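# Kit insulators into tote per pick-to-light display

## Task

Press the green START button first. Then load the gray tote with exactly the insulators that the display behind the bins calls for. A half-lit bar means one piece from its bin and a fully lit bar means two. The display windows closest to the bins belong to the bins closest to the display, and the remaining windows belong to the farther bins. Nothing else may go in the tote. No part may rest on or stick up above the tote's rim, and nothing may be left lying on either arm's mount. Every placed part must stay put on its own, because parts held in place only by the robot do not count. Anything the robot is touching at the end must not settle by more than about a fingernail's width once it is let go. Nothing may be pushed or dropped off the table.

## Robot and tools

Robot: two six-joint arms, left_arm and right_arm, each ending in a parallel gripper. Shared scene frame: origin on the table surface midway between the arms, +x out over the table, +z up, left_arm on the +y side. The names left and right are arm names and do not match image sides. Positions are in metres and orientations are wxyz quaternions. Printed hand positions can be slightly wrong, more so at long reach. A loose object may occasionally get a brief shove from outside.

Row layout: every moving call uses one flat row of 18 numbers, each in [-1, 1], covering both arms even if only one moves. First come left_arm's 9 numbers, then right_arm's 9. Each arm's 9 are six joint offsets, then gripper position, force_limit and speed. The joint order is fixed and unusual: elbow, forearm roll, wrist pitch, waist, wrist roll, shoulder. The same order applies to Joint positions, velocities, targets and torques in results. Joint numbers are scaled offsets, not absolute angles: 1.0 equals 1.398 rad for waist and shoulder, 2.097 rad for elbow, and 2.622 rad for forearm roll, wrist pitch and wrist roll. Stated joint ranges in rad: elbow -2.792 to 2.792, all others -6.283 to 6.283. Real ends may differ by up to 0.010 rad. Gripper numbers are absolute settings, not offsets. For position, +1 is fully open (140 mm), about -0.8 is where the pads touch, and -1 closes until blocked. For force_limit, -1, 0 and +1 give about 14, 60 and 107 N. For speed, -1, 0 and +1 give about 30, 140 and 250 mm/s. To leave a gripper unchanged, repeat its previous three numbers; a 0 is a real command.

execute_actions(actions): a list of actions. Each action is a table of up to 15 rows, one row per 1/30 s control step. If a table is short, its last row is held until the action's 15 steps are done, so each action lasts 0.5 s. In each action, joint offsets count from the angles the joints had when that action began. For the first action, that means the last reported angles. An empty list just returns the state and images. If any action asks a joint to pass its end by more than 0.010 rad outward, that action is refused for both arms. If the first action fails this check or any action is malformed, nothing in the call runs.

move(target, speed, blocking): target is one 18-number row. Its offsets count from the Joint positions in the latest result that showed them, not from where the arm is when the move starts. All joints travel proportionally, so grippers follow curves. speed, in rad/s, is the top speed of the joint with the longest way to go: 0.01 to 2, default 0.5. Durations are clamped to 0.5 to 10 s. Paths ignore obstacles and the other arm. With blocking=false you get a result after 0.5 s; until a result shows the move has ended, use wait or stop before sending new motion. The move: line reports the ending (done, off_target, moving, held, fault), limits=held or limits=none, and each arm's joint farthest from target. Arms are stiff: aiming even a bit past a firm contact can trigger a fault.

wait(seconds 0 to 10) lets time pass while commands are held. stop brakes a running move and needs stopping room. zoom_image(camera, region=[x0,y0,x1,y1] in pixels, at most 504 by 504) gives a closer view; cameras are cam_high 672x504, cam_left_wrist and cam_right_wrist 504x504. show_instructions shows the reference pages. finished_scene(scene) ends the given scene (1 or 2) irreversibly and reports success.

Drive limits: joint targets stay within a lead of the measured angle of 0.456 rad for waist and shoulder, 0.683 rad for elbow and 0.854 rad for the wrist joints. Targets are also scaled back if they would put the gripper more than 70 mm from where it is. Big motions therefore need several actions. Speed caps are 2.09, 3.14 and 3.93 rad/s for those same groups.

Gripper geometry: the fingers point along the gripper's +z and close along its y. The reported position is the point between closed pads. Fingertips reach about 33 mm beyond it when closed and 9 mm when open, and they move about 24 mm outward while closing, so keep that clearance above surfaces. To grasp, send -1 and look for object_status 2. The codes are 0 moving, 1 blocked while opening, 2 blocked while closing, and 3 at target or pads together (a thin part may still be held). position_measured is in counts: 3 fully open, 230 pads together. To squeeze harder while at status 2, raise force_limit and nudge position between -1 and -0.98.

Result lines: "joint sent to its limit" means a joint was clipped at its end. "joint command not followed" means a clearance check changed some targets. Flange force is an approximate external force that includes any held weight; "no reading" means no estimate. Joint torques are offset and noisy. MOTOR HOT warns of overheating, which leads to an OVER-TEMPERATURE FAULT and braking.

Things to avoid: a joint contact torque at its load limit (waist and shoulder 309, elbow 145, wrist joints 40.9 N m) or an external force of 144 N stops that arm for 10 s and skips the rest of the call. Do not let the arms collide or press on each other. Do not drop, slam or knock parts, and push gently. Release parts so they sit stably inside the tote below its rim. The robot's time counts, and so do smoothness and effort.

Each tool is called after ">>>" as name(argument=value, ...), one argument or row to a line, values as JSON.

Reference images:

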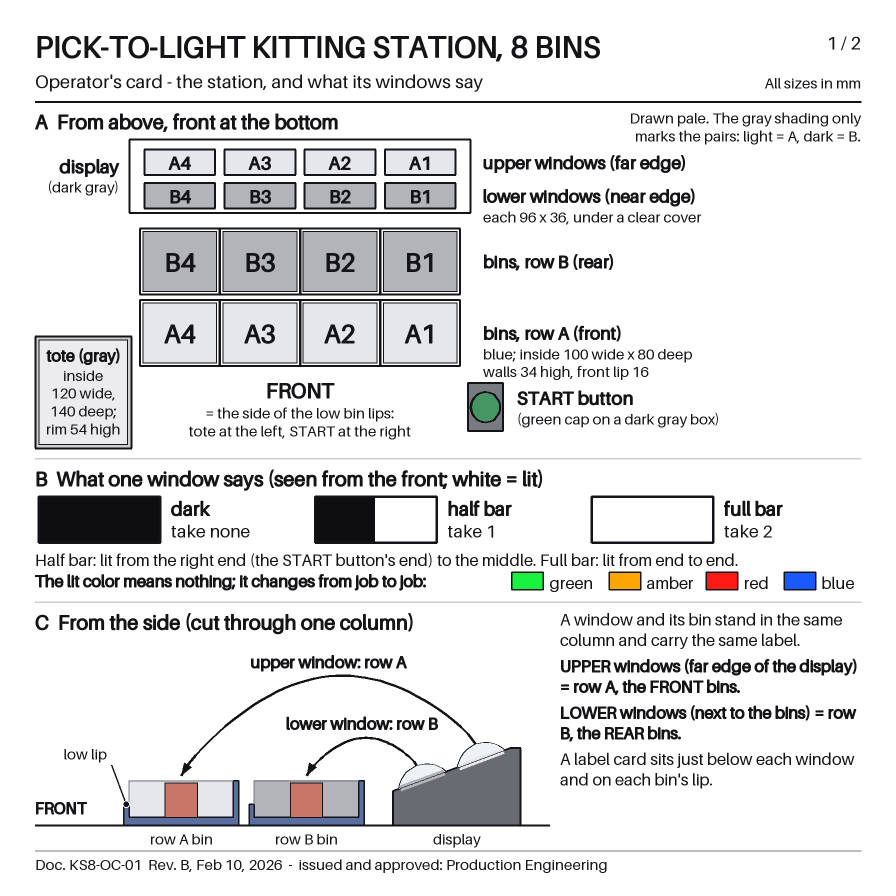

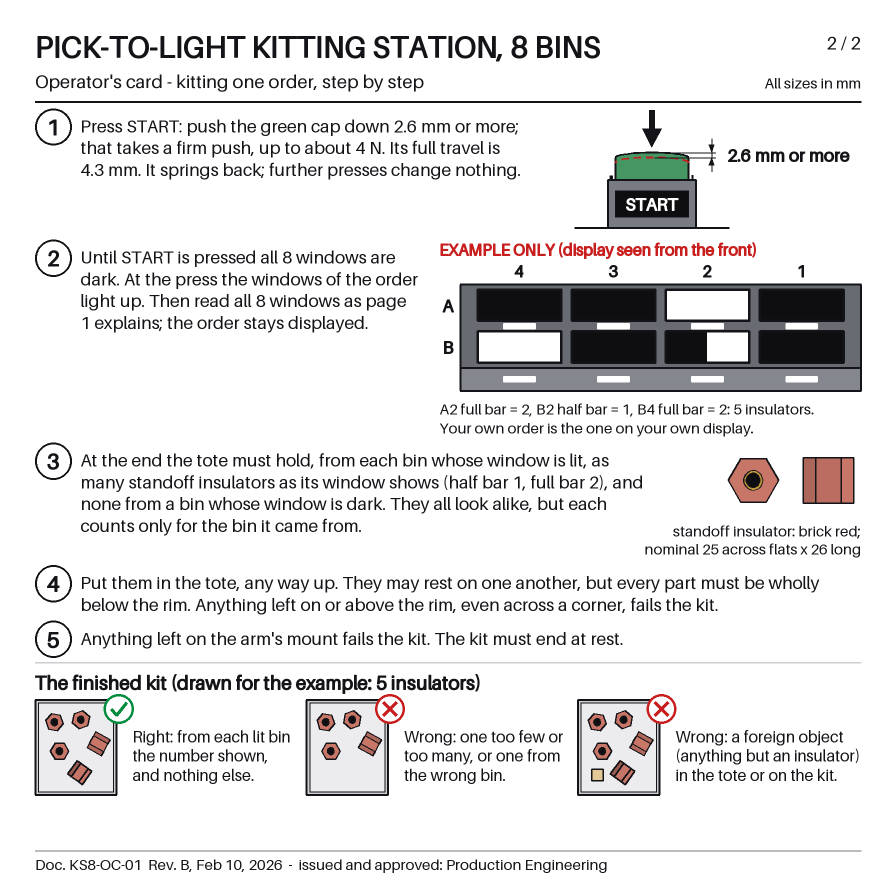

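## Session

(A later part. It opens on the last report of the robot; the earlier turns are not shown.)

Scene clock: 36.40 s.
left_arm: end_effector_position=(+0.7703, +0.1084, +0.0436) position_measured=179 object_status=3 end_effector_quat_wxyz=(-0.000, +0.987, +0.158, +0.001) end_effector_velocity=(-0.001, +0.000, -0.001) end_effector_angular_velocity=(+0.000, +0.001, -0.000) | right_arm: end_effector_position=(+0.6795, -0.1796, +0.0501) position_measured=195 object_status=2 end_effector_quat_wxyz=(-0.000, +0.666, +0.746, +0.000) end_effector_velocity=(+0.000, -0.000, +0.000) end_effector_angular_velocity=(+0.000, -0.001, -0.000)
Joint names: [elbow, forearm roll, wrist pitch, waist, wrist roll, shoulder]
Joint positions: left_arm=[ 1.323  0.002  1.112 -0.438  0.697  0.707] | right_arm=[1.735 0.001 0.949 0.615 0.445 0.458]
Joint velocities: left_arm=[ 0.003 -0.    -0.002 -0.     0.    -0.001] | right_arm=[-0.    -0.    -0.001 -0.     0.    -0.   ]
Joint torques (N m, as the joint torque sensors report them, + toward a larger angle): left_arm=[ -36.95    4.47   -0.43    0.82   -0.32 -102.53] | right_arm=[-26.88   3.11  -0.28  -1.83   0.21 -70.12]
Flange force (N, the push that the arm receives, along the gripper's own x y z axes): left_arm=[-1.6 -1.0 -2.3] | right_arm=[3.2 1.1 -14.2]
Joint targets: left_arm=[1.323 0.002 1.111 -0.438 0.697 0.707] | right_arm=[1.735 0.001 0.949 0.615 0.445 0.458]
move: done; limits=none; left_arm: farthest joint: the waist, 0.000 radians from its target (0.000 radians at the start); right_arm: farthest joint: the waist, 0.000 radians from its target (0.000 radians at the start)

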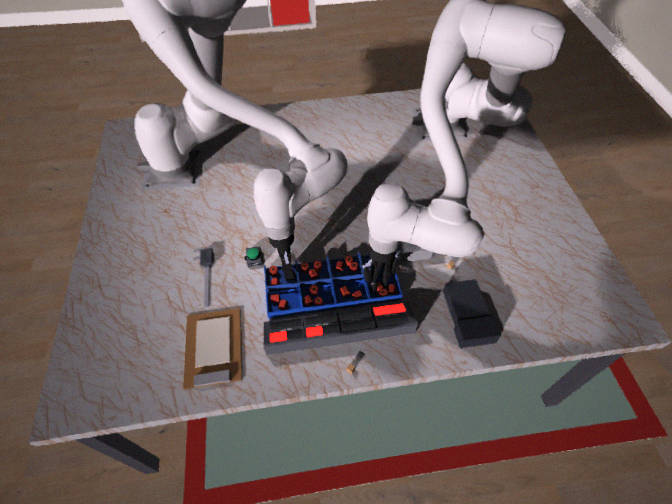

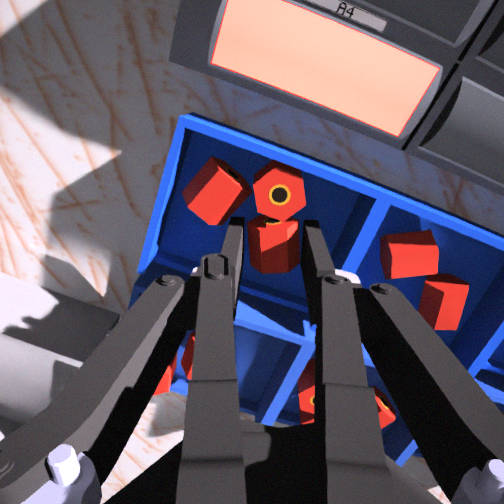

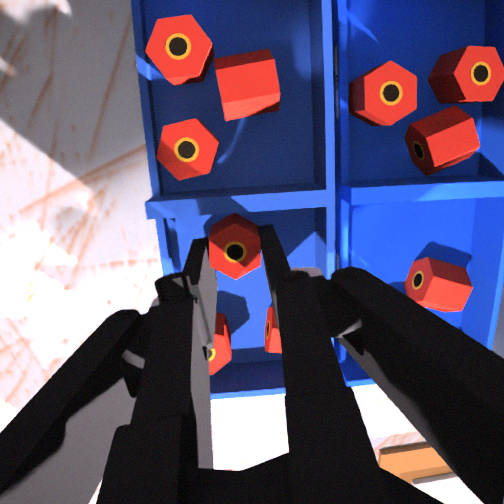

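>>> move(
  target=[0,0,0,0,0,0,-1,0,0,-0.029,0,0.05,0,0,-0.052,-1,0,0],
  speed=0.2,
)

>>> move(
  target=[-0.0277,0,0.0412,0,0,-0.0358,-1,0,0,0,0,0,0,0,0,-1,0,0],
  speed=0.2,
)

>>> move(
  target=[0.2176,0,-0.0645,0.069,0,-0.206,-1,0,0,0,0,0,0,0,0,-1,0,0],
  speed=0.6,
)

Scene clock: 38.00 s.
left_arm: end_effector_position=(+0.7703, +0.1084, +0.0436) position_measured=192 object_status=2 end_effector_quat_wxyz=(-0.000, +0.987, +0.158, +0.001) end_effector_velocity=(-0.001, +0.001, -0.001) end_effector_angular_velocity=(+0.001, +0.001, -0.000) | right_arm: end_effector_position=(+0.6787, -0.1801, +0.1319) position_measured=195 object_status=2 end_effector_quat_wxyz=(+0.000, +0.666, +0.746, +0.001) end_effector_velocity=(+0.000, -0.000, +0.001) end_effector_angular_velocity=(-0.001, -0.002, +0.001)
Joint names: [elbow, forearm roll, wrist pitch, waist, wrist roll, shoulder]
Joint positions: left_arm=[ 1.323  0.002  1.111 -0.438  0.697  0.707] | right_arm=[1.674 0.001 1.08  0.615 0.445 0.386]
Joint velocities: left_arm=[ 0.003  0.    -0.001 -0.     0.    -0.001] | right_arm=[-0.    -0.002 -0.     0.    -0.    -0.   ]
Joint torques (N m, as the joint torque sensors report them, + toward a larger angle): left_arm=[-30.79   4.21  -0.56  -0.41  -0.43 -92.25] | right_arm=[-36.46   3.95   0.1   -1.08   0.17 -75.68]
Flange force (N, the push that the arm receives, along the gripper's own x y z axes): left_arm=[0.6 -1.0 -14.4] | right_arm=[1.4 0.0 0.0]
Joint targets: left_arm=[1.323 0.002 1.112 -0.438 0.697 0.707] | right_arm=[1.674 0.001 1.080 0.615 0.445 0.386]
move: done; limits=none; left_arm: farthest joint: the wrist pitch, 0.001 radians from its target (0.001 radians at the start); right_arm: farthest joint: the waist, 0.000 radians from its target (0.000 radians at the start)

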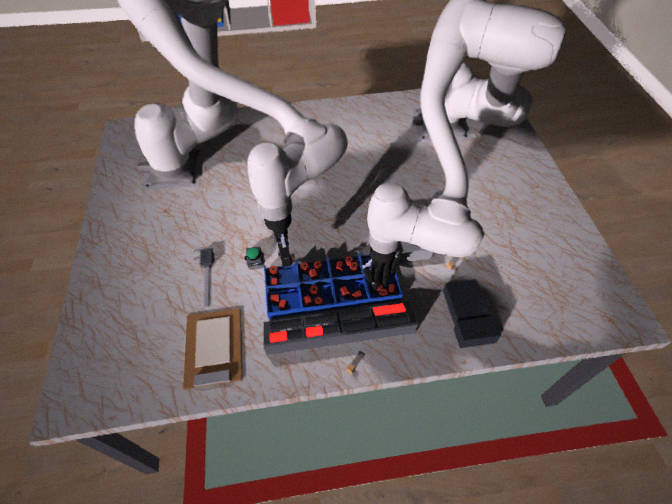

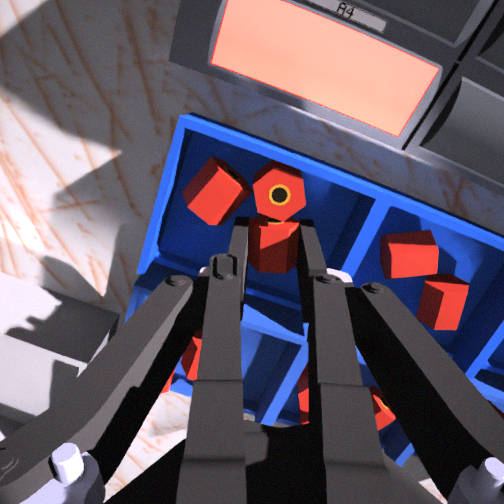

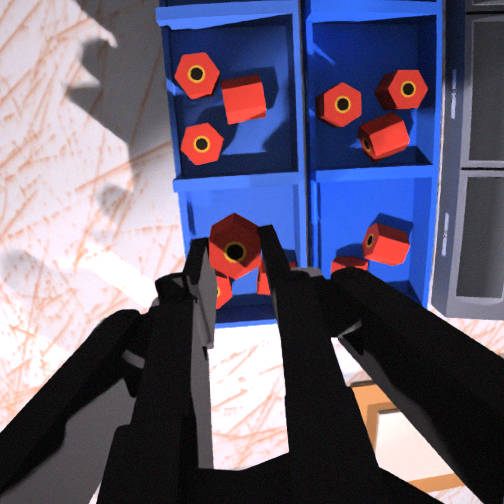

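Scene clock: 38.90 s.
left_arm: end_effector_position=(+0.7701, +0.1085, +0.1186) position_measured=192 object_status=2 end_effector_quat_wxyz=(-0.000, +0.987, +0.159, +0.001) end_effector_velocity=(+0.001, -0.001, +0.001) end_effector_angular_velocity=(-0.001, -0.002, -0.000) | right_arm: end_effector_position=(+0.6787, -0.1801, +0.1319) position_measured=195 object_status=2 end_effector_quat_wxyz=(+0.000, +0.666, +0.746, +0.001) end_effector_velocity=(+0.000, -0.000, +0.000) end_effector_angular_velocity=(+0.000, -0.000, -0.001)
Joint names: [elbow, forearm roll, wrist pitch, waist, wrist roll, shoulder]
Joint positions: left_arm=[ 1.265  0.002  1.219 -0.438  0.697  0.657] | right_arm=[1.674 0.001 1.08  0.615 0.445 0.386]
Joint velocities: left_arm=[-0.001  0.    -0.    -0.    -0.    -0.001] | right_arm=[-0. -0. -0. -0.  0. -0.]
Joint torques (N m, as the joint torque sensors report them, + toward a larger angle): left_arm=[ -38.53    4.71    0.12   -0.29   -0.32 -100.77] | right_arm=[-37.21   3.87   0.04   0.7    0.05 -76.34]
Flange force (N, the push that the arm receives, along the gripper's own x y z axes): left_arm=[-0.1 -1.1 -1.3] | right_arm=[-1.0 0.4 1.0]
Joint targets: left_arm=[1.265 0.002 1.219 -0.438 0.697 0.657] | right_arm=[1.674 0.001 1.080 0.615 0.445 0.386]
move: done; limits=none; left_arm: farthest joint: the waist, 0.000 radians from its target (0.000 radians at the start); right_arm: farthest joint: the waist, 0.000 radians from its target (0.000 radians at the start)

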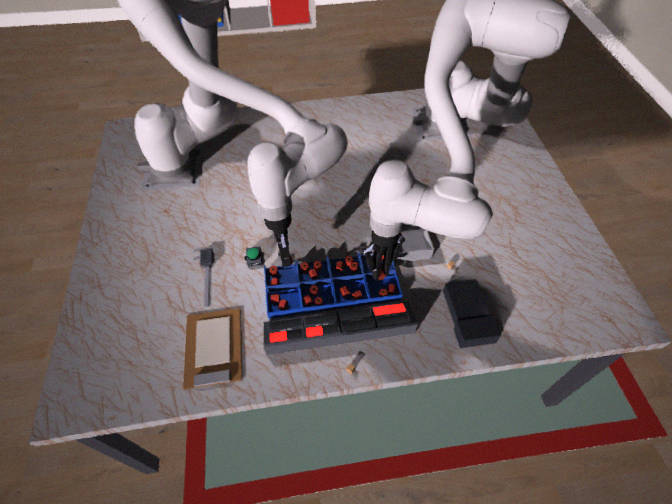

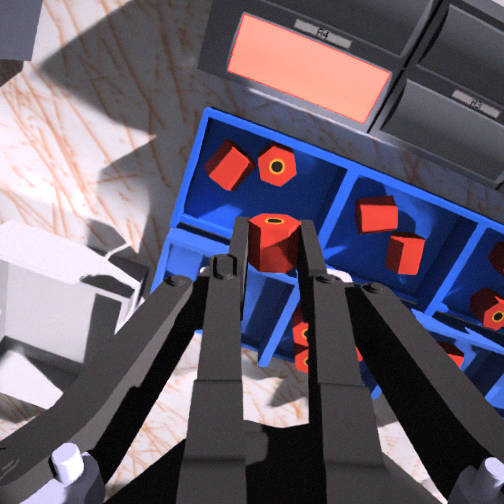

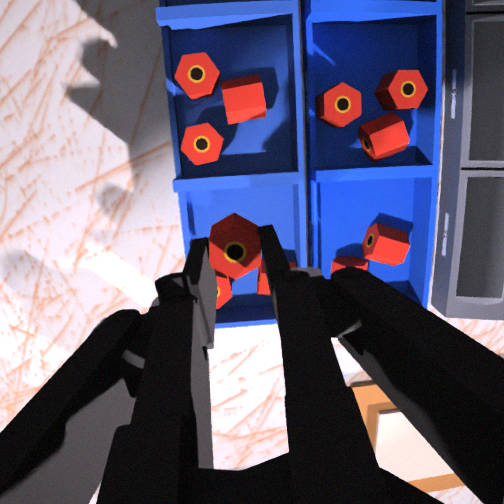

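Scene clock: 40.13 s.
left_arm: end_effector_position=(+0.6351, +0.2723, +0.1207) position_measured=192 object_status=2 end_effector_quat_wxyz=(-0.000, +0.979, +0.206, +0.001) end_effector_velocity=(-0.001, +0.001, -0.000) end_effector_angular_velocity=(+0.000, +0.001, +0.000) | right_arm: end_effector_position=(+0.6787, -0.1801, +0.1319) position_measured=195 object_status=2 end_effector_quat_wxyz=(+0.000, +0.666, +0.746, +0.001) end_effector_velocity=(+0.000, -0.000, -0.000) end_effector_angular_velocity=(-0.002, -0.001, +0.003)
Joint names: [elbow, forearm roll, wrist pitch, waist, wrist roll, shoulder]
Joint positions: left_arm=[ 1.721  0.002  1.05  -0.342  0.697  0.369] | right_arm=[1.674 0.001 1.08  0.615 0.445 0.386]
Joint velocities: left_arm=[ 0.002 -0.    -0.     0.     0.    -0.   ] | right_arm=[ 0.    -0.002 -0.     0.    -0.002  0.   ]
Joint torques (N m, as the joint torque sensors report them, + toward a larger angle): left_arm=[-36.65   4.28   0.03  -0.94  -0.15 -72.01] | right_arm=[-37.67   3.77   0.2   -0.06   0.33 -75.91]
Flange force (N, the push that the arm receives, along the gripper's own x y z axes): left_arm=[-1.0 -3.0 -0.6] | right_arm=[-1.1 -1.4 1.3]
Joint targets: left_arm=[1.721 0.002 1.050 -0.342 0.697 0.369] | right_arm=[1.674 0.001 1.080 0.615 0.445 0.386]
move: done; limits=none; left_arm: farthest joint: the waist, 0.000 radians from its target (0.097 radians at the start); right_arm: farthest joint: the waist, 0.000 radians from its target (0.000 radians at the start)

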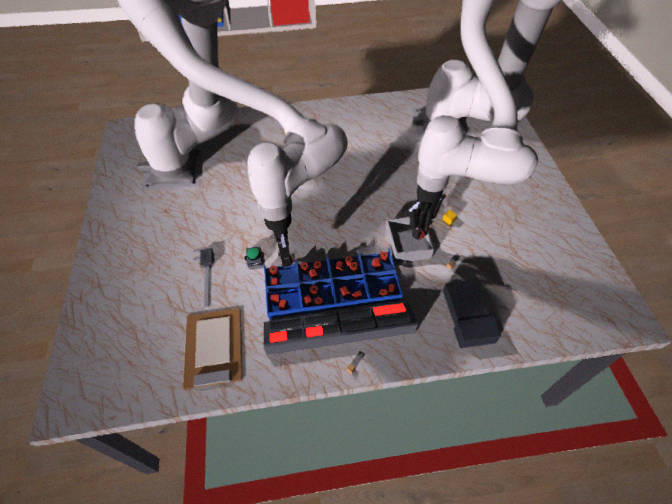

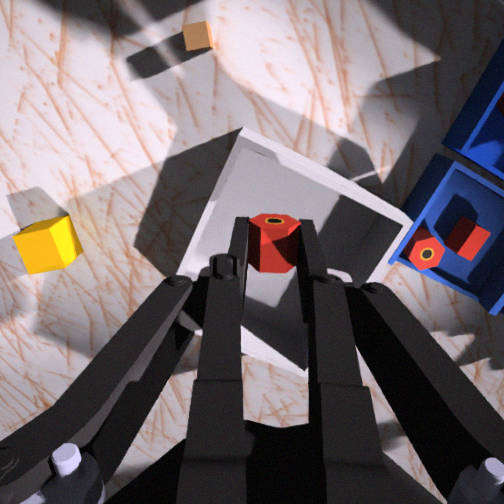

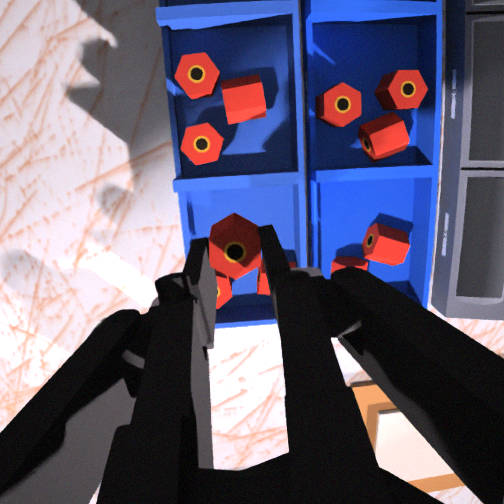

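>>> move(
  target=[0.026,0,-0.0446,0,0,0.0443,-1,0,0,0,0,0,0,0,0,-1,0,0],
  speed=0.2,
)

>>> move(
  target=[0,0,0,0,0,0,-0.4,0,0,0,0,0,0,0,0,-1,0,0],
)

>>> move(
  target=[-0.026,0,0.0446,0,0,-0.0443,-0.4,0,0,0,0,0,0,0,0,-1,0,0],
  speed=0.3,
)

>>> move(
  target=[0,0,0,0.4,0,0,-0.4,0,0,-0.3195,0,0.0976,0.285,0,0.2976,-1,0,0],
  speed=0.7,
)

Scene clock: 41.47 s.
left_arm: end_effector_position=(+0.6351, +0.2723, +0.0513) position_measured=192 object_status=2 end_effector_quat_wxyz=(-0.000, +0.979, +0.206, +0.001) end_effector_velocity=(-0.000, +0.000, -0.001) end_effector_angular_velocity=(+0.000, +0.001, +0.000) | right_arm: end_effector_position=(+0.6787, -0.1801, +0.1319) position_measured=195 object_status=2 end_effector_quat_wxyz=(+0.000, +0.666, +0.746, +0.001) end_effector_velocity=(+0.001, -0.000, +0.000) end_effector_angular_velocity=(-0.001, -0.002, +0.002)
Joint names: [elbow, forearm roll, wrist pitch, waist, wrist roll, shoulder]
Joint positions: left_arm=[ 1.775  0.002  0.933 -0.342  0.697  0.431] | right_arm=[1.674 0.001 1.08  0.615 0.445 0.386]
Joint velocities: left_arm=[ 0.  0. -0.  0. -0.  0.] | right_arm=[-0.001 -0.002  0.     0.    -0.     0.   ]
Joint torques (N m, as the joint torque sensors report them, + toward a larger angle): left_arm=[-33.7    3.91  -0.01   0.08  -0.1  -76.45] | right_arm=[-36.98   3.87   0.19   0.42  -0.02 -76.61]
Flange force (N, the push that the arm receives, along the gripper's own x y z axes): left_arm=[-0.6 -0.8 -0.5] | right_arm=[-0.1 0.9 1.1]
Joint targets: left_arm=[1.775 0.002 0.933 -0.342 0.697 0.431] | right_arm=[1.674 0.001 1.080 0.615 0.445 0.386]
move: done; limits=none; left_arm: farthest joint: the waist, 0.000 radians from its target (0.000 radians at the start); right_arm: farthest joint: the waist, 0.000 radians from its target (0.000 radians at the start)

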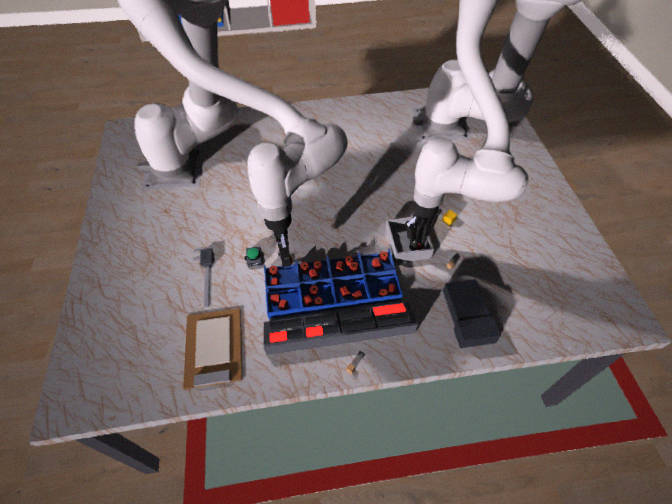

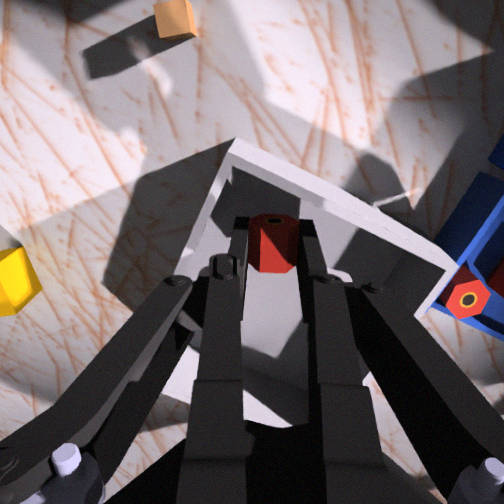

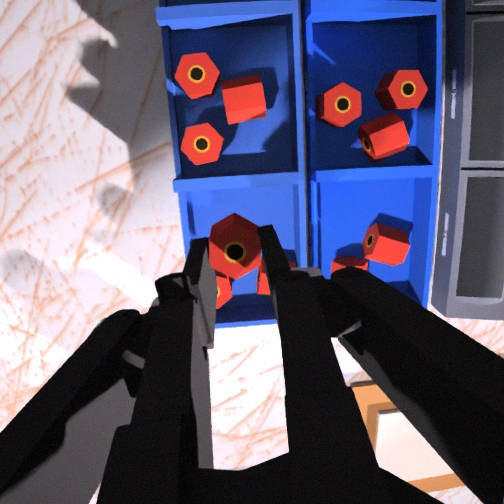

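Scene clock: 41.97 s.
left_arm: end_effector_position=(+0.6351, +0.2723, +0.0513) position_measured=179 object_status=3 end_effector_quat_wxyz=(-0.000, +0.979, +0.206, +0.001) end_effector_velocity=(+0.001, +0.000, +0.001) end_effector_angular_velocity=(-0.001, -0.001, +0.001) | right_arm: end_effector_position=(+0.6787, -0.1801, +0.1319) position_measured=195 object_status=2 end_effector_quat_wxyz=(+0.000, +0.666, +0.746, +0.001) end_effector_velocity=(+0.000, +0.000, +0.000) end_effector_angular_velocity=(+0.000, -0.000, -0.001)
Joint names: [elbow, forearm roll, wrist pitch, waist, wrist roll, shoulder]
Joint positions: left_arm=[ 1.775  0.002  0.933 -0.342  0.697  0.431] | right_arm=[1.674 0.001 1.08  0.615 0.445 0.386]
Joint velocities: left_arm=[-0.     0.    -0.001  0.    -0.    -0.001] | right_arm=[-0.001  0.     0.    -0.     0.001  0.   ]
Joint torques (N m, as the joint torque sensors report them, + toward a larger angle): left_arm=[-32.74   4.07  -0.2   -0.41  -0.07 -75.39] | right_arm=[-37.92   3.86  -0.22   1.54   0.19 -76.94]
Flange force (N, the push that the arm receives, along the gripper's own x y z axes): left_arm=[0.5 -0.7 -2.6] | right_arm=[-2.4 0.6 1.6]
Joint targets: left_arm=[1.775 0.002 0.933 -0.342 0.697 0.431] | right_arm=[1.674 0.001 1.080 0.615 0.445 0.386]
move: done; limits=none; left_arm: farthest joint: the waist, 0.000 radians from its target (0.000 radians at the start); right_arm: farthest joint: the waist, 0.000 radians from its target (0.000 radians at the start)

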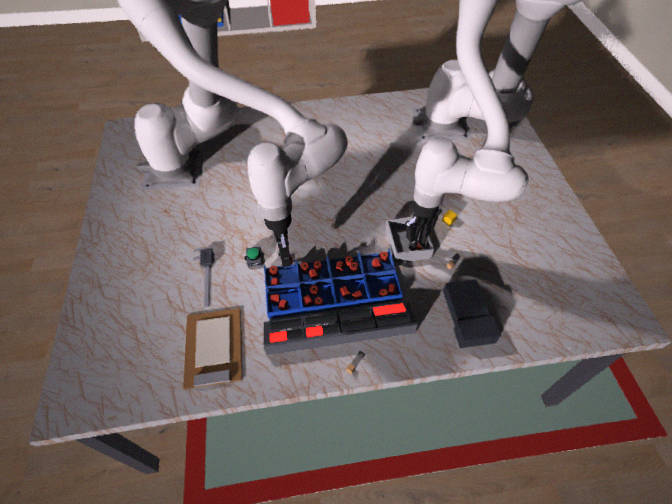

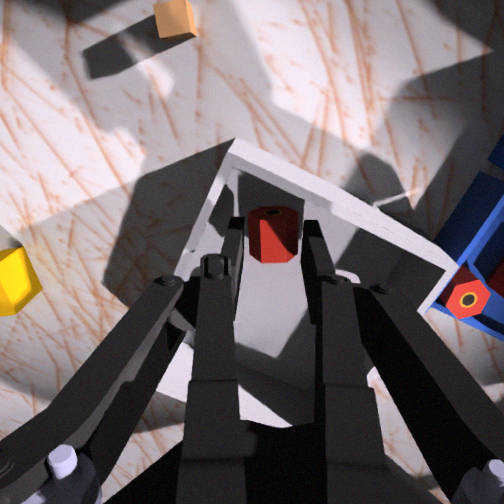

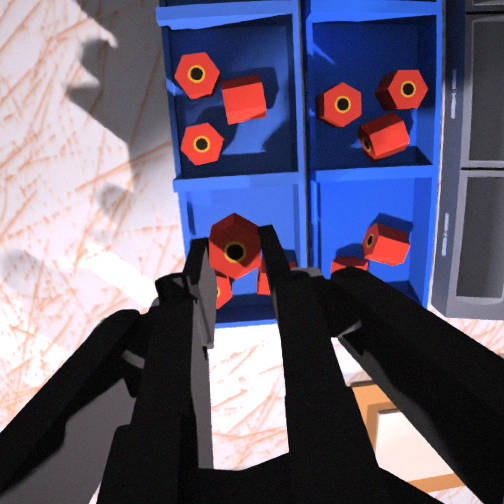

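Scene clock: 42.80 s.
left_arm: end_effector_position=(+0.6351, +0.2723, +0.1207) position_measured=179 object_status=3 end_effector_quat_wxyz=(-0.000, +0.979, +0.206, +0.001) end_effector_velocity=(-0.001, -0.000, -0.000) end_effector_angular_velocity=(+0.001, +0.001, -0.000) | right_arm: end_effector_position=(+0.6787, -0.1801, +0.1319) position_measured=195 object_status=2 end_effector_quat_wxyz=(+0.000, +0.666, +0.746, +0.001) end_effector_velocity=(-0.000, +0.001, +0.000) end_effector_angular_velocity=(+0.002, +0.000, -0.001)
Joint names: [elbow, forearm roll, wrist pitch, waist, wrist roll, shoulder]
Joint positions: left_arm=[ 1.721  0.002  1.05  -0.342  0.697  0.369] | right_arm=[1.674 0.001 1.08  0.615 0.445 0.386]
Joint velocities: left_arm=[ 0.     0.     0.001 -0.001 -0.     0.   ] | right_arm=[-0.     0.002 -0.     0.    -0.    -0.   ]
Joint torques (N m, as the joint torque sensors report them, + toward a larger angle): left_arm=[-35.14   4.23  -0.22  -0.7   -0.15 -71.64] | right_arm=[-36.29   4.23   0.26   1.2    0.13 -78.8 ]
Flange force (N, the push that the arm receives, along the gripper's own x y z axes): left_arm=[0.7 -0.9 -2.7] | right_arm=[0.9 5.4 2.3]
Joint targets: left_arm=[1.721 0.002 1.050 -0.342 0.697 0.369] | right_arm=[1.674 0.001 1.080 0.615 0.445 0.386]
move: done; limits=none; left_arm: farthest joint: the waist, 0.000 radians from its target (0.000 radians at the start); right_arm: farthest joint: the waist, 0.000 radians from its target (0.000 radians at the start)

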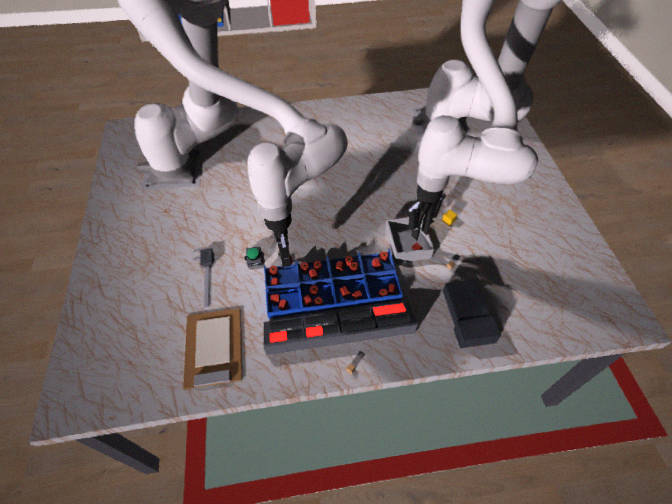

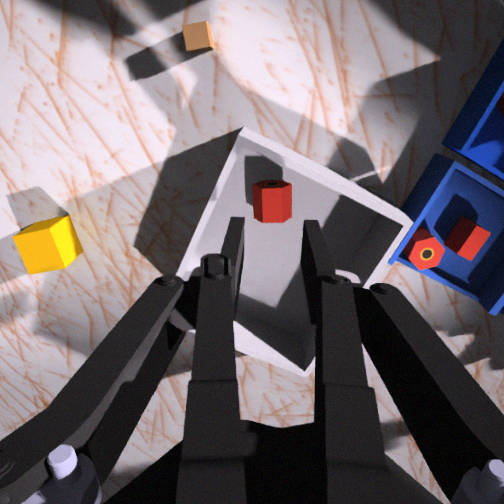

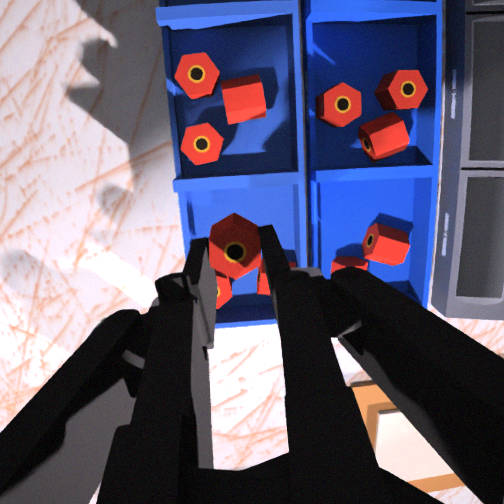

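Scene clock: 44.23 s.
left_arm: end_effector_position=(+0.6856, +0.6611, +0.1207) position_measured=179 object_status=3 end_effector_quat_wxyz=(-0.000, +0.884, +0.468, +0.001) end_effector_velocity=(-0.000, +0.001, +0.000) end_effector_angular_velocity=(+0.000, -0.001, +0.001) | right_arm: end_effector_position=(+0.6220, +0.2337, +0.1211) position_measured=195 object_status=2 end_effector_quat_wxyz=(-0.000, +0.505, +0.863, +0.000) end_effector_velocity=(-0.000, +0.001, +0.000) end_effector_angular_velocity=(+0.000, -0.001, +0.002)
Joint names: [elbow, forearm roll, wrist pitch, waist, wrist roll, shoulder]
Joint positions: left_arm=[1.721 0.002 1.05  0.218 0.697 0.369] | right_arm=[1.004 0.001 1.335 1.014 0.445 0.802]
Joint velocities: left_arm=[ 0.    -0.    -0.001  0.001 -0.    -0.   ] | right_arm=[-0.002 -0.001 -0.     0.001 -0.001  0.001]
Joint torques (N m, as the joint torque sensors report them, + toward a larger angle): left_arm=[-35.56   4.31  -0.34  -1.94  -0.39 -73.93] | right_arm=[ -40.76    4.23    0.08   -0.42   -0.12 -114.82]
Flange force (N, the push that the arm receives, along the gripper's own x y z axes): left_arm=[3.7 -0.5 -0.9] | right_arm=[-0.1 -1.2 0.3]
Joint targets: left_arm=[1.721 0.002 1.050 0.218 0.697 0.369] | right_arm=[1.004 0.001 1.335 1.014 0.445 0.802]
move: done; limits=none; left_arm: farthest joint: the waist, 0.000 radians from its target (0.559 radians at the start); right_arm: farthest joint: the waist, 0.000 radians from its target (0.398 radians at the start)

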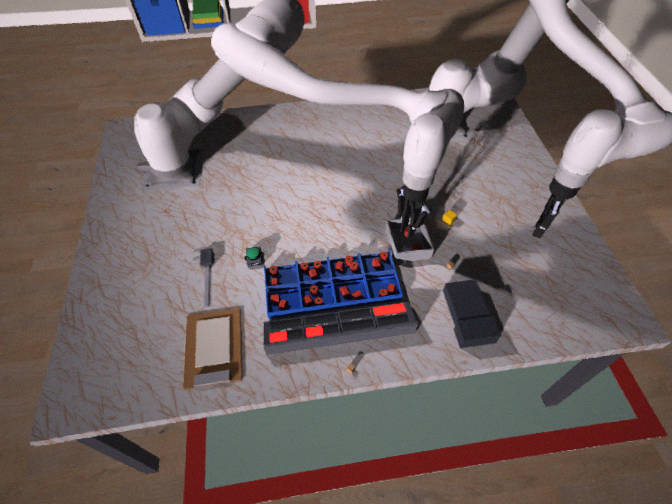

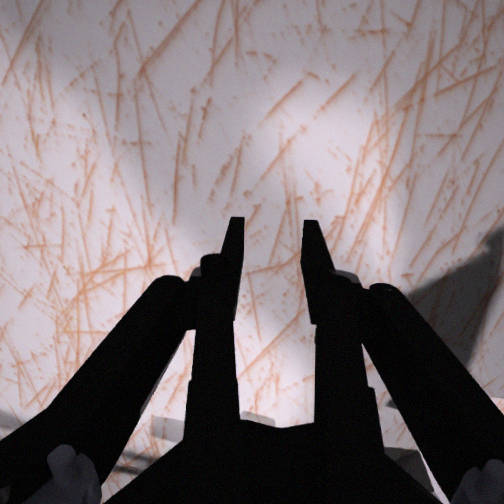

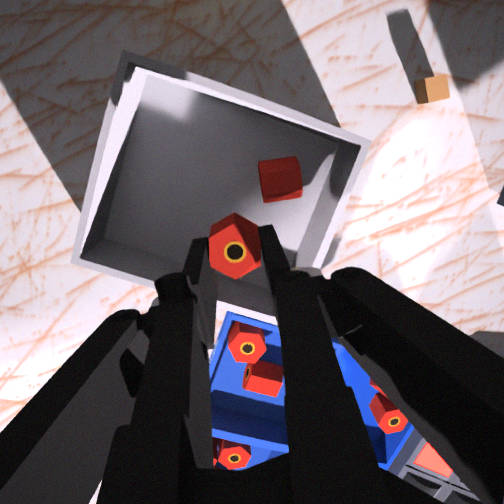

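>>> move(
  target=[0,0,0,0,0,0,-0.4,0,0,0,0,0,0.021,0,0,-1,0,0],
  speed=0.2,
)

>>> move(
  target=[0,0,0,0,0,0,-0.4,0,0,0.027,0,-0.033,0,0,0.0215,-1,0,0],
  speed=0.15,
)

>>> move(
  target=[0,0,0,0,0,0,-0.4,0,0,0,0,0,0,0,0,-0.35,0,0],
)

>>> move(
  target=[0,0,0,0,0,0,-0.4,0,0,-0.027,0,0.033,0,0,-0.0215,-0.35,0,0],
  speed=0.3,
)

Scene clock: 45.43 s.
left_arm: end_effector_position=(+0.6856, +0.6611, +0.1207) position_measured=179 object_status=3 end_effector_quat_wxyz=(-0.000, +0.884, +0.468, +0.001) end_effector_velocity=(+0.001, +0.000, +0.001) end_effector_angular_velocity=(+0.000, -0.001, -0.001) | right_arm: end_effector_position=(+0.5975, +0.2492, +0.1210) position_measured=195 object_status=2 end_effector_quat_wxyz=(-0.000, +0.493, +0.870, +0.000) end_effector_velocity=(-0.001, +0.000, -0.000) end_effector_angular_velocity=(-0.001, -0.000, +0.002)
Joint names: [elbow, forearm roll, wrist pitch, waist, wrist roll, shoulder]
Joint positions: left_arm=[1.721 0.002 1.05  0.218 0.697 0.369] | right_arm=[1.004 0.001 1.335 1.043 0.445 0.802]
Joint velocities: left_arm=[-0.002 -0.     0.001 -0.     0.001  0.   ] | right_arm=[ 0.    -0.     0.     0.001 -0.001  0.   ]
Joint torques (N m, as the joint torque sensors report them, + toward a larger angle): left_arm=[-36.13   4.27  -0.18  -0.25  -0.14 -73.74] | right_arm=[ -40.57    4.67   -0.17   -0.93    0.   -115.8 ]
Flange force (N, the push that the arm receives, along the gripper's own x y z axes): left_arm=[0.8 0.0 0.2] | right_arm=[1.6 1.2 0.4]
Joint targets: left_arm=[1.721 0.002 1.050 0.218 0.697 0.369] | right_arm=[1.004 0.001 1.335 1.043 0.445 0.802]
move: done; limits=none; left_arm: farthest joint: the waist, 0.000 radians from its target (0.000 radians at the start); right_arm: farthest joint: the waist, 0.000 radians from its target (0.030 radians at the start)

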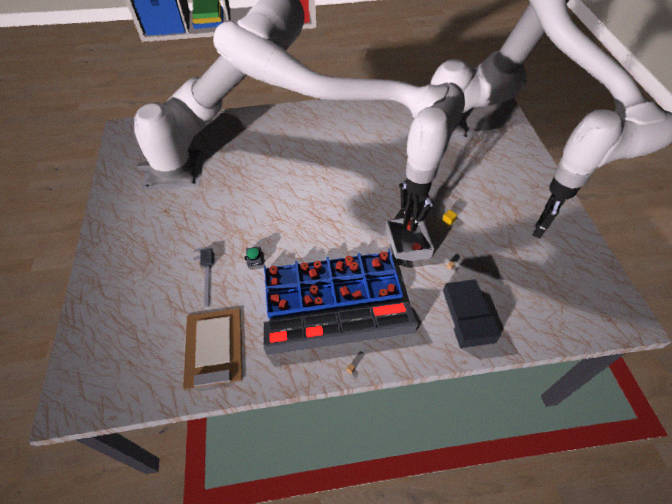

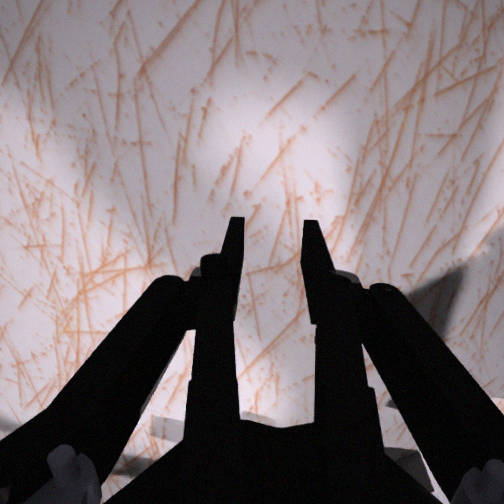

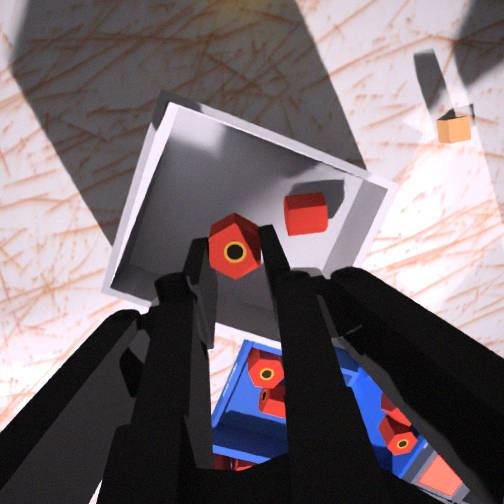

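Scene clock: 46.37 s.
left_arm: end_effector_position=(+0.6856, +0.6611, +0.1207) position_measured=179 object_status=3 end_effector_quat_wxyz=(-0.000, +0.884, +0.468, +0.001) end_effector_velocity=(-0.000, -0.000, -0.000) end_effector_angular_velocity=(+0.000, -0.000, -0.001) | right_arm: end_effector_position=(+0.5972, +0.2487, +0.0609) position_measured=195 object_status=2 end_effector_quat_wxyz=(-0.000, +0.493, +0.870, +0.000) end_effector_velocity=(+0.001, -0.000, -0.000) end_effector_angular_velocity=(-0.001, -0.001, -0.000)
Joint names: [elbow, forearm roll, wrist pitch, waist, wrist roll, shoulder]
Joint positions: left_arm=[1.721 0.002 1.05  0.218 0.697 0.369] | right_arm=[1.06  0.001 1.249 1.043 0.445 0.832]
Joint velocities: left_arm=[ 0.001  0.    -0.001 -0.     0.001 -0.   ] | right_arm=[ 0.    -0.002 -0.    -0.     0.001  0.   ]
Joint torques (N m, as the joint torque sensors report them, + toward a larger angle): left_arm=[-35.63   4.37  -0.21  -0.37  -0.21 -73.02] | right_arm=[ -39.66    4.24    0.12    1.98    0.26 -117.78]
Flange force (N, the push that the arm receives, along the gripper's own x y z axes): left_arm=[1.0 0.0 -1.1] | right_arm=[-0.9 3.1 1.2]
Joint targets: left_arm=[1.721 0.002 1.050 0.218 0.697 0.369] | right_arm=[1.060 0.001 1.249 1.043 0.445 0.832]
move: done; limits=none; left_arm: farthest joint: the waist, 0.000 radians from its target (0.000 radians at the start); right_arm: farthest joint: the waist, 0.000 radians from its target (0.000 radians at the start)

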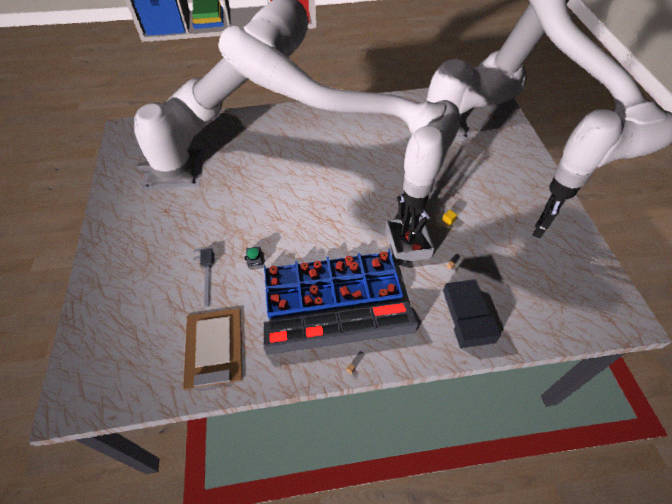

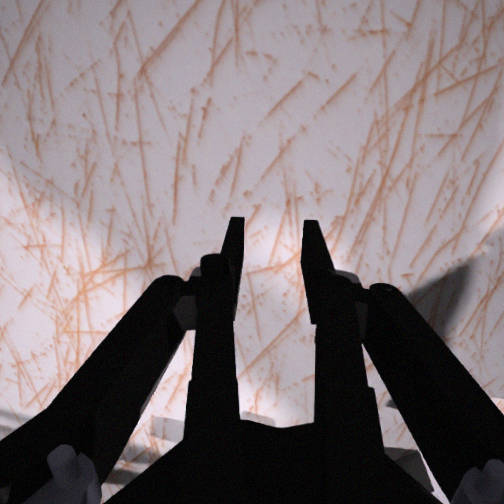

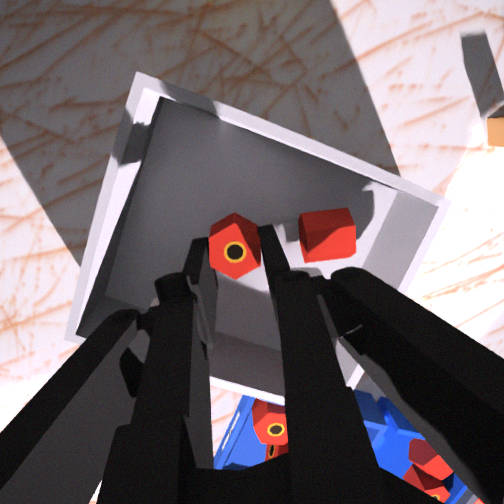

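Scene clock: 46.87 s.
left_arm: end_effector_position=(+0.6856, +0.6611, +0.1207) position_measured=179 object_status=3 end_effector_quat_wxyz=(-0.000, +0.884, +0.468, +0.001) end_effector_velocity=(+0.000, +0.000, +0.000) end_effector_angular_velocity=(+0.000, -0.000, -0.001) | right_arm: end_effector_position=(+0.5972, +0.2487, +0.0609) position_measured=173 object_status=3 end_effector_quat_wxyz=(-0.000, +0.493, +0.870, +0.000) end_effector_velocity=(-0.000, +0.000, -0.000) end_effector_angular_velocity=(-0.000, +0.000, +0.000)
Joint names: [elbow, forearm roll, wrist pitch, waist, wrist roll, shoulder]
Joint positions: left_arm=[1.721 0.002 1.05  0.218 0.697 0.369] | right_arm=[1.06  0.001 1.249 1.043 0.445 0.832]
Joint velocities: left_arm=[-0.     0.    -0.     0.     0.001 -0.   ] | right_arm=[ 0.  0. -0.  0. -0. -0.]
Joint torques (N m, as the joint torque sensors report them, + toward a larger angle): left_arm=[-35.85   4.35  -0.07  -0.25  -0.3  -71.07] | right_arm=[ -40.66    4.53    0.42   -2.05   -0.28 -116.72]
Flange force (N, the push that the arm receives, along the gripper's own x y z axes): left_arm=[-1.0 -2.6 -2.3] | right_arm=[0.8 -3.9 1.9]
Joint targets: left_arm=[1.721 0.002 1.050 0.218 0.697 0.369] | right_arm=[1.060 0.001 1.249 1.043 0.445 0.832]
move: done; limits=none; left_arm: farthest joint: the waist, 0.000 radians from its target (0.000 radians at the start); right_arm: farthest joint: the waist, 0.000 radians from its target (0.000 radians at the start)

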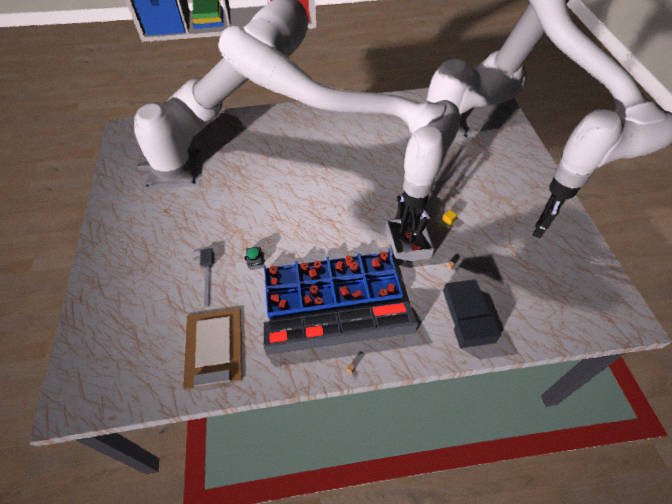

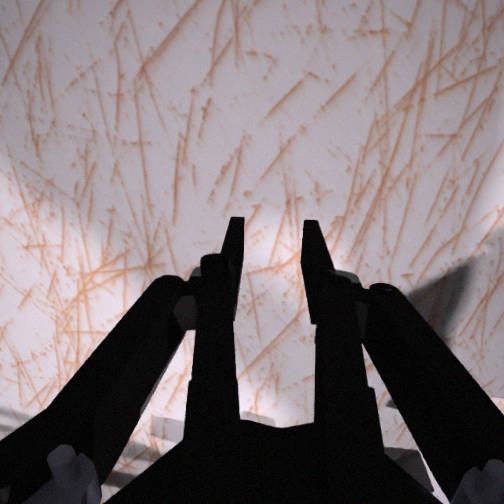

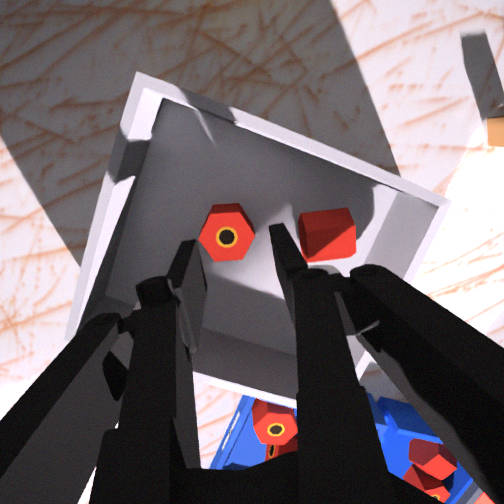

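Scene clock: 47.67 s.
left_arm: end_effector_position=(+0.6856, +0.6611, +0.1207) position_measured=179 object_status=3 end_effector_quat_wxyz=(-0.000, +0.884, +0.468, +0.001) end_effector_velocity=(-0.001, -0.001, -0.000) end_effector_angular_velocity=(-0.000, +0.001, -0.001) | right_arm: end_effector_position=(+0.5975, +0.2492, +0.1210) position_measured=173 object_status=3 end_effector_quat_wxyz=(-0.000, +0.493, +0.870, +0.000) end_effector_velocity=(-0.000, +0.000, +0.000) end_effector_angular_velocity=(+0.000, +0.001, -0.000)
Joint names: [elbow, forearm roll, wrist pitch, waist, wrist roll, shoulder]
Joint positions: left_arm=[1.721 0.002 1.05  0.218 0.697 0.369] | right_arm=[1.004 0.001 1.335 1.043 0.445 0.802]
Joint velocities: left_arm=[ 0.001  0.     0.    -0.001 -0.     0.   ] | right_arm=[-0.     0.001  0.    -0.     0.    -0.   ]
Joint torques (N m, as the joint torque sensors report them, + toward a larger angle): left_arm=[-36.08   4.36  -0.14  -0.62   0.02 -72.73] | right_arm=[ -42.21    4.45    0.28   -2.02   -0.1  -118.53]
Flange force (N, the push that the arm receives, along the gripper's own x y z axes): left_arm=[0.1 -1.1 -0.7] | right_arm=[2.2 -0.3 3.9]
Joint targets: left_arm=[1.721 0.002 1.050 0.218 0.697 0.369] | right_arm=[1.004 0.001 1.335 1.043 0.445 0.802]
move: done; limits=none; left_arm: farthest joint: the waist, 0.000 radians from its target (0.000 radians at the start); right_arm: farthest joint: the waist, 0.000 radians from its target (0.000 radians at the start)

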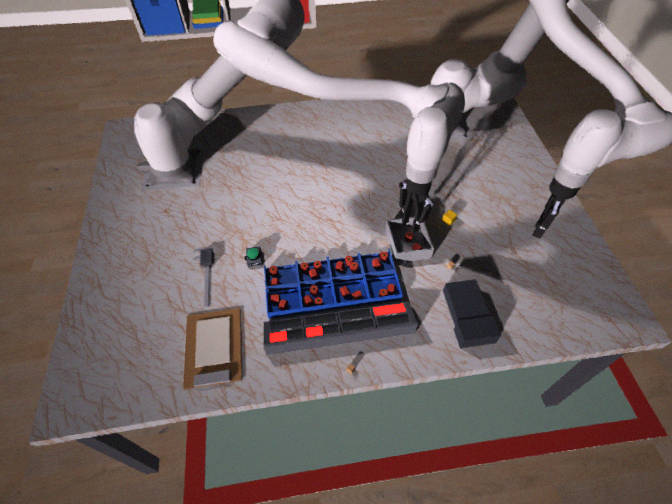

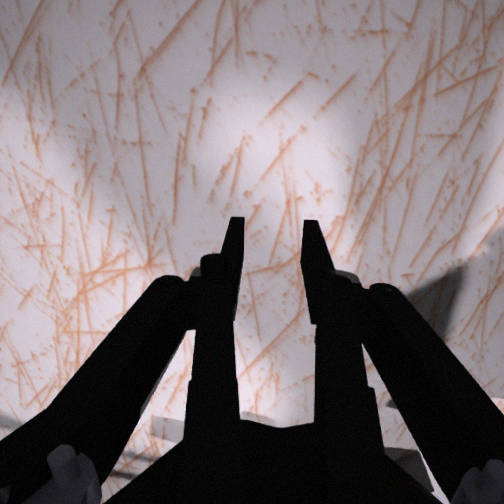

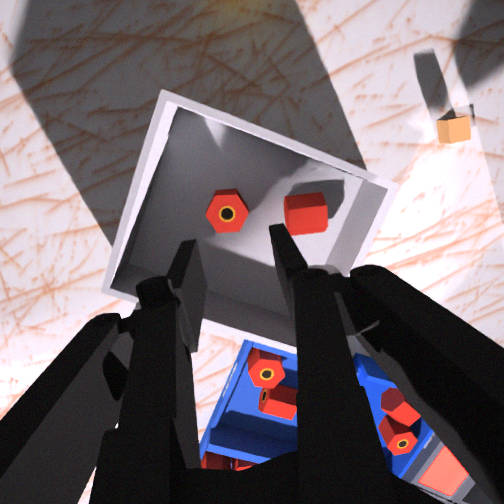

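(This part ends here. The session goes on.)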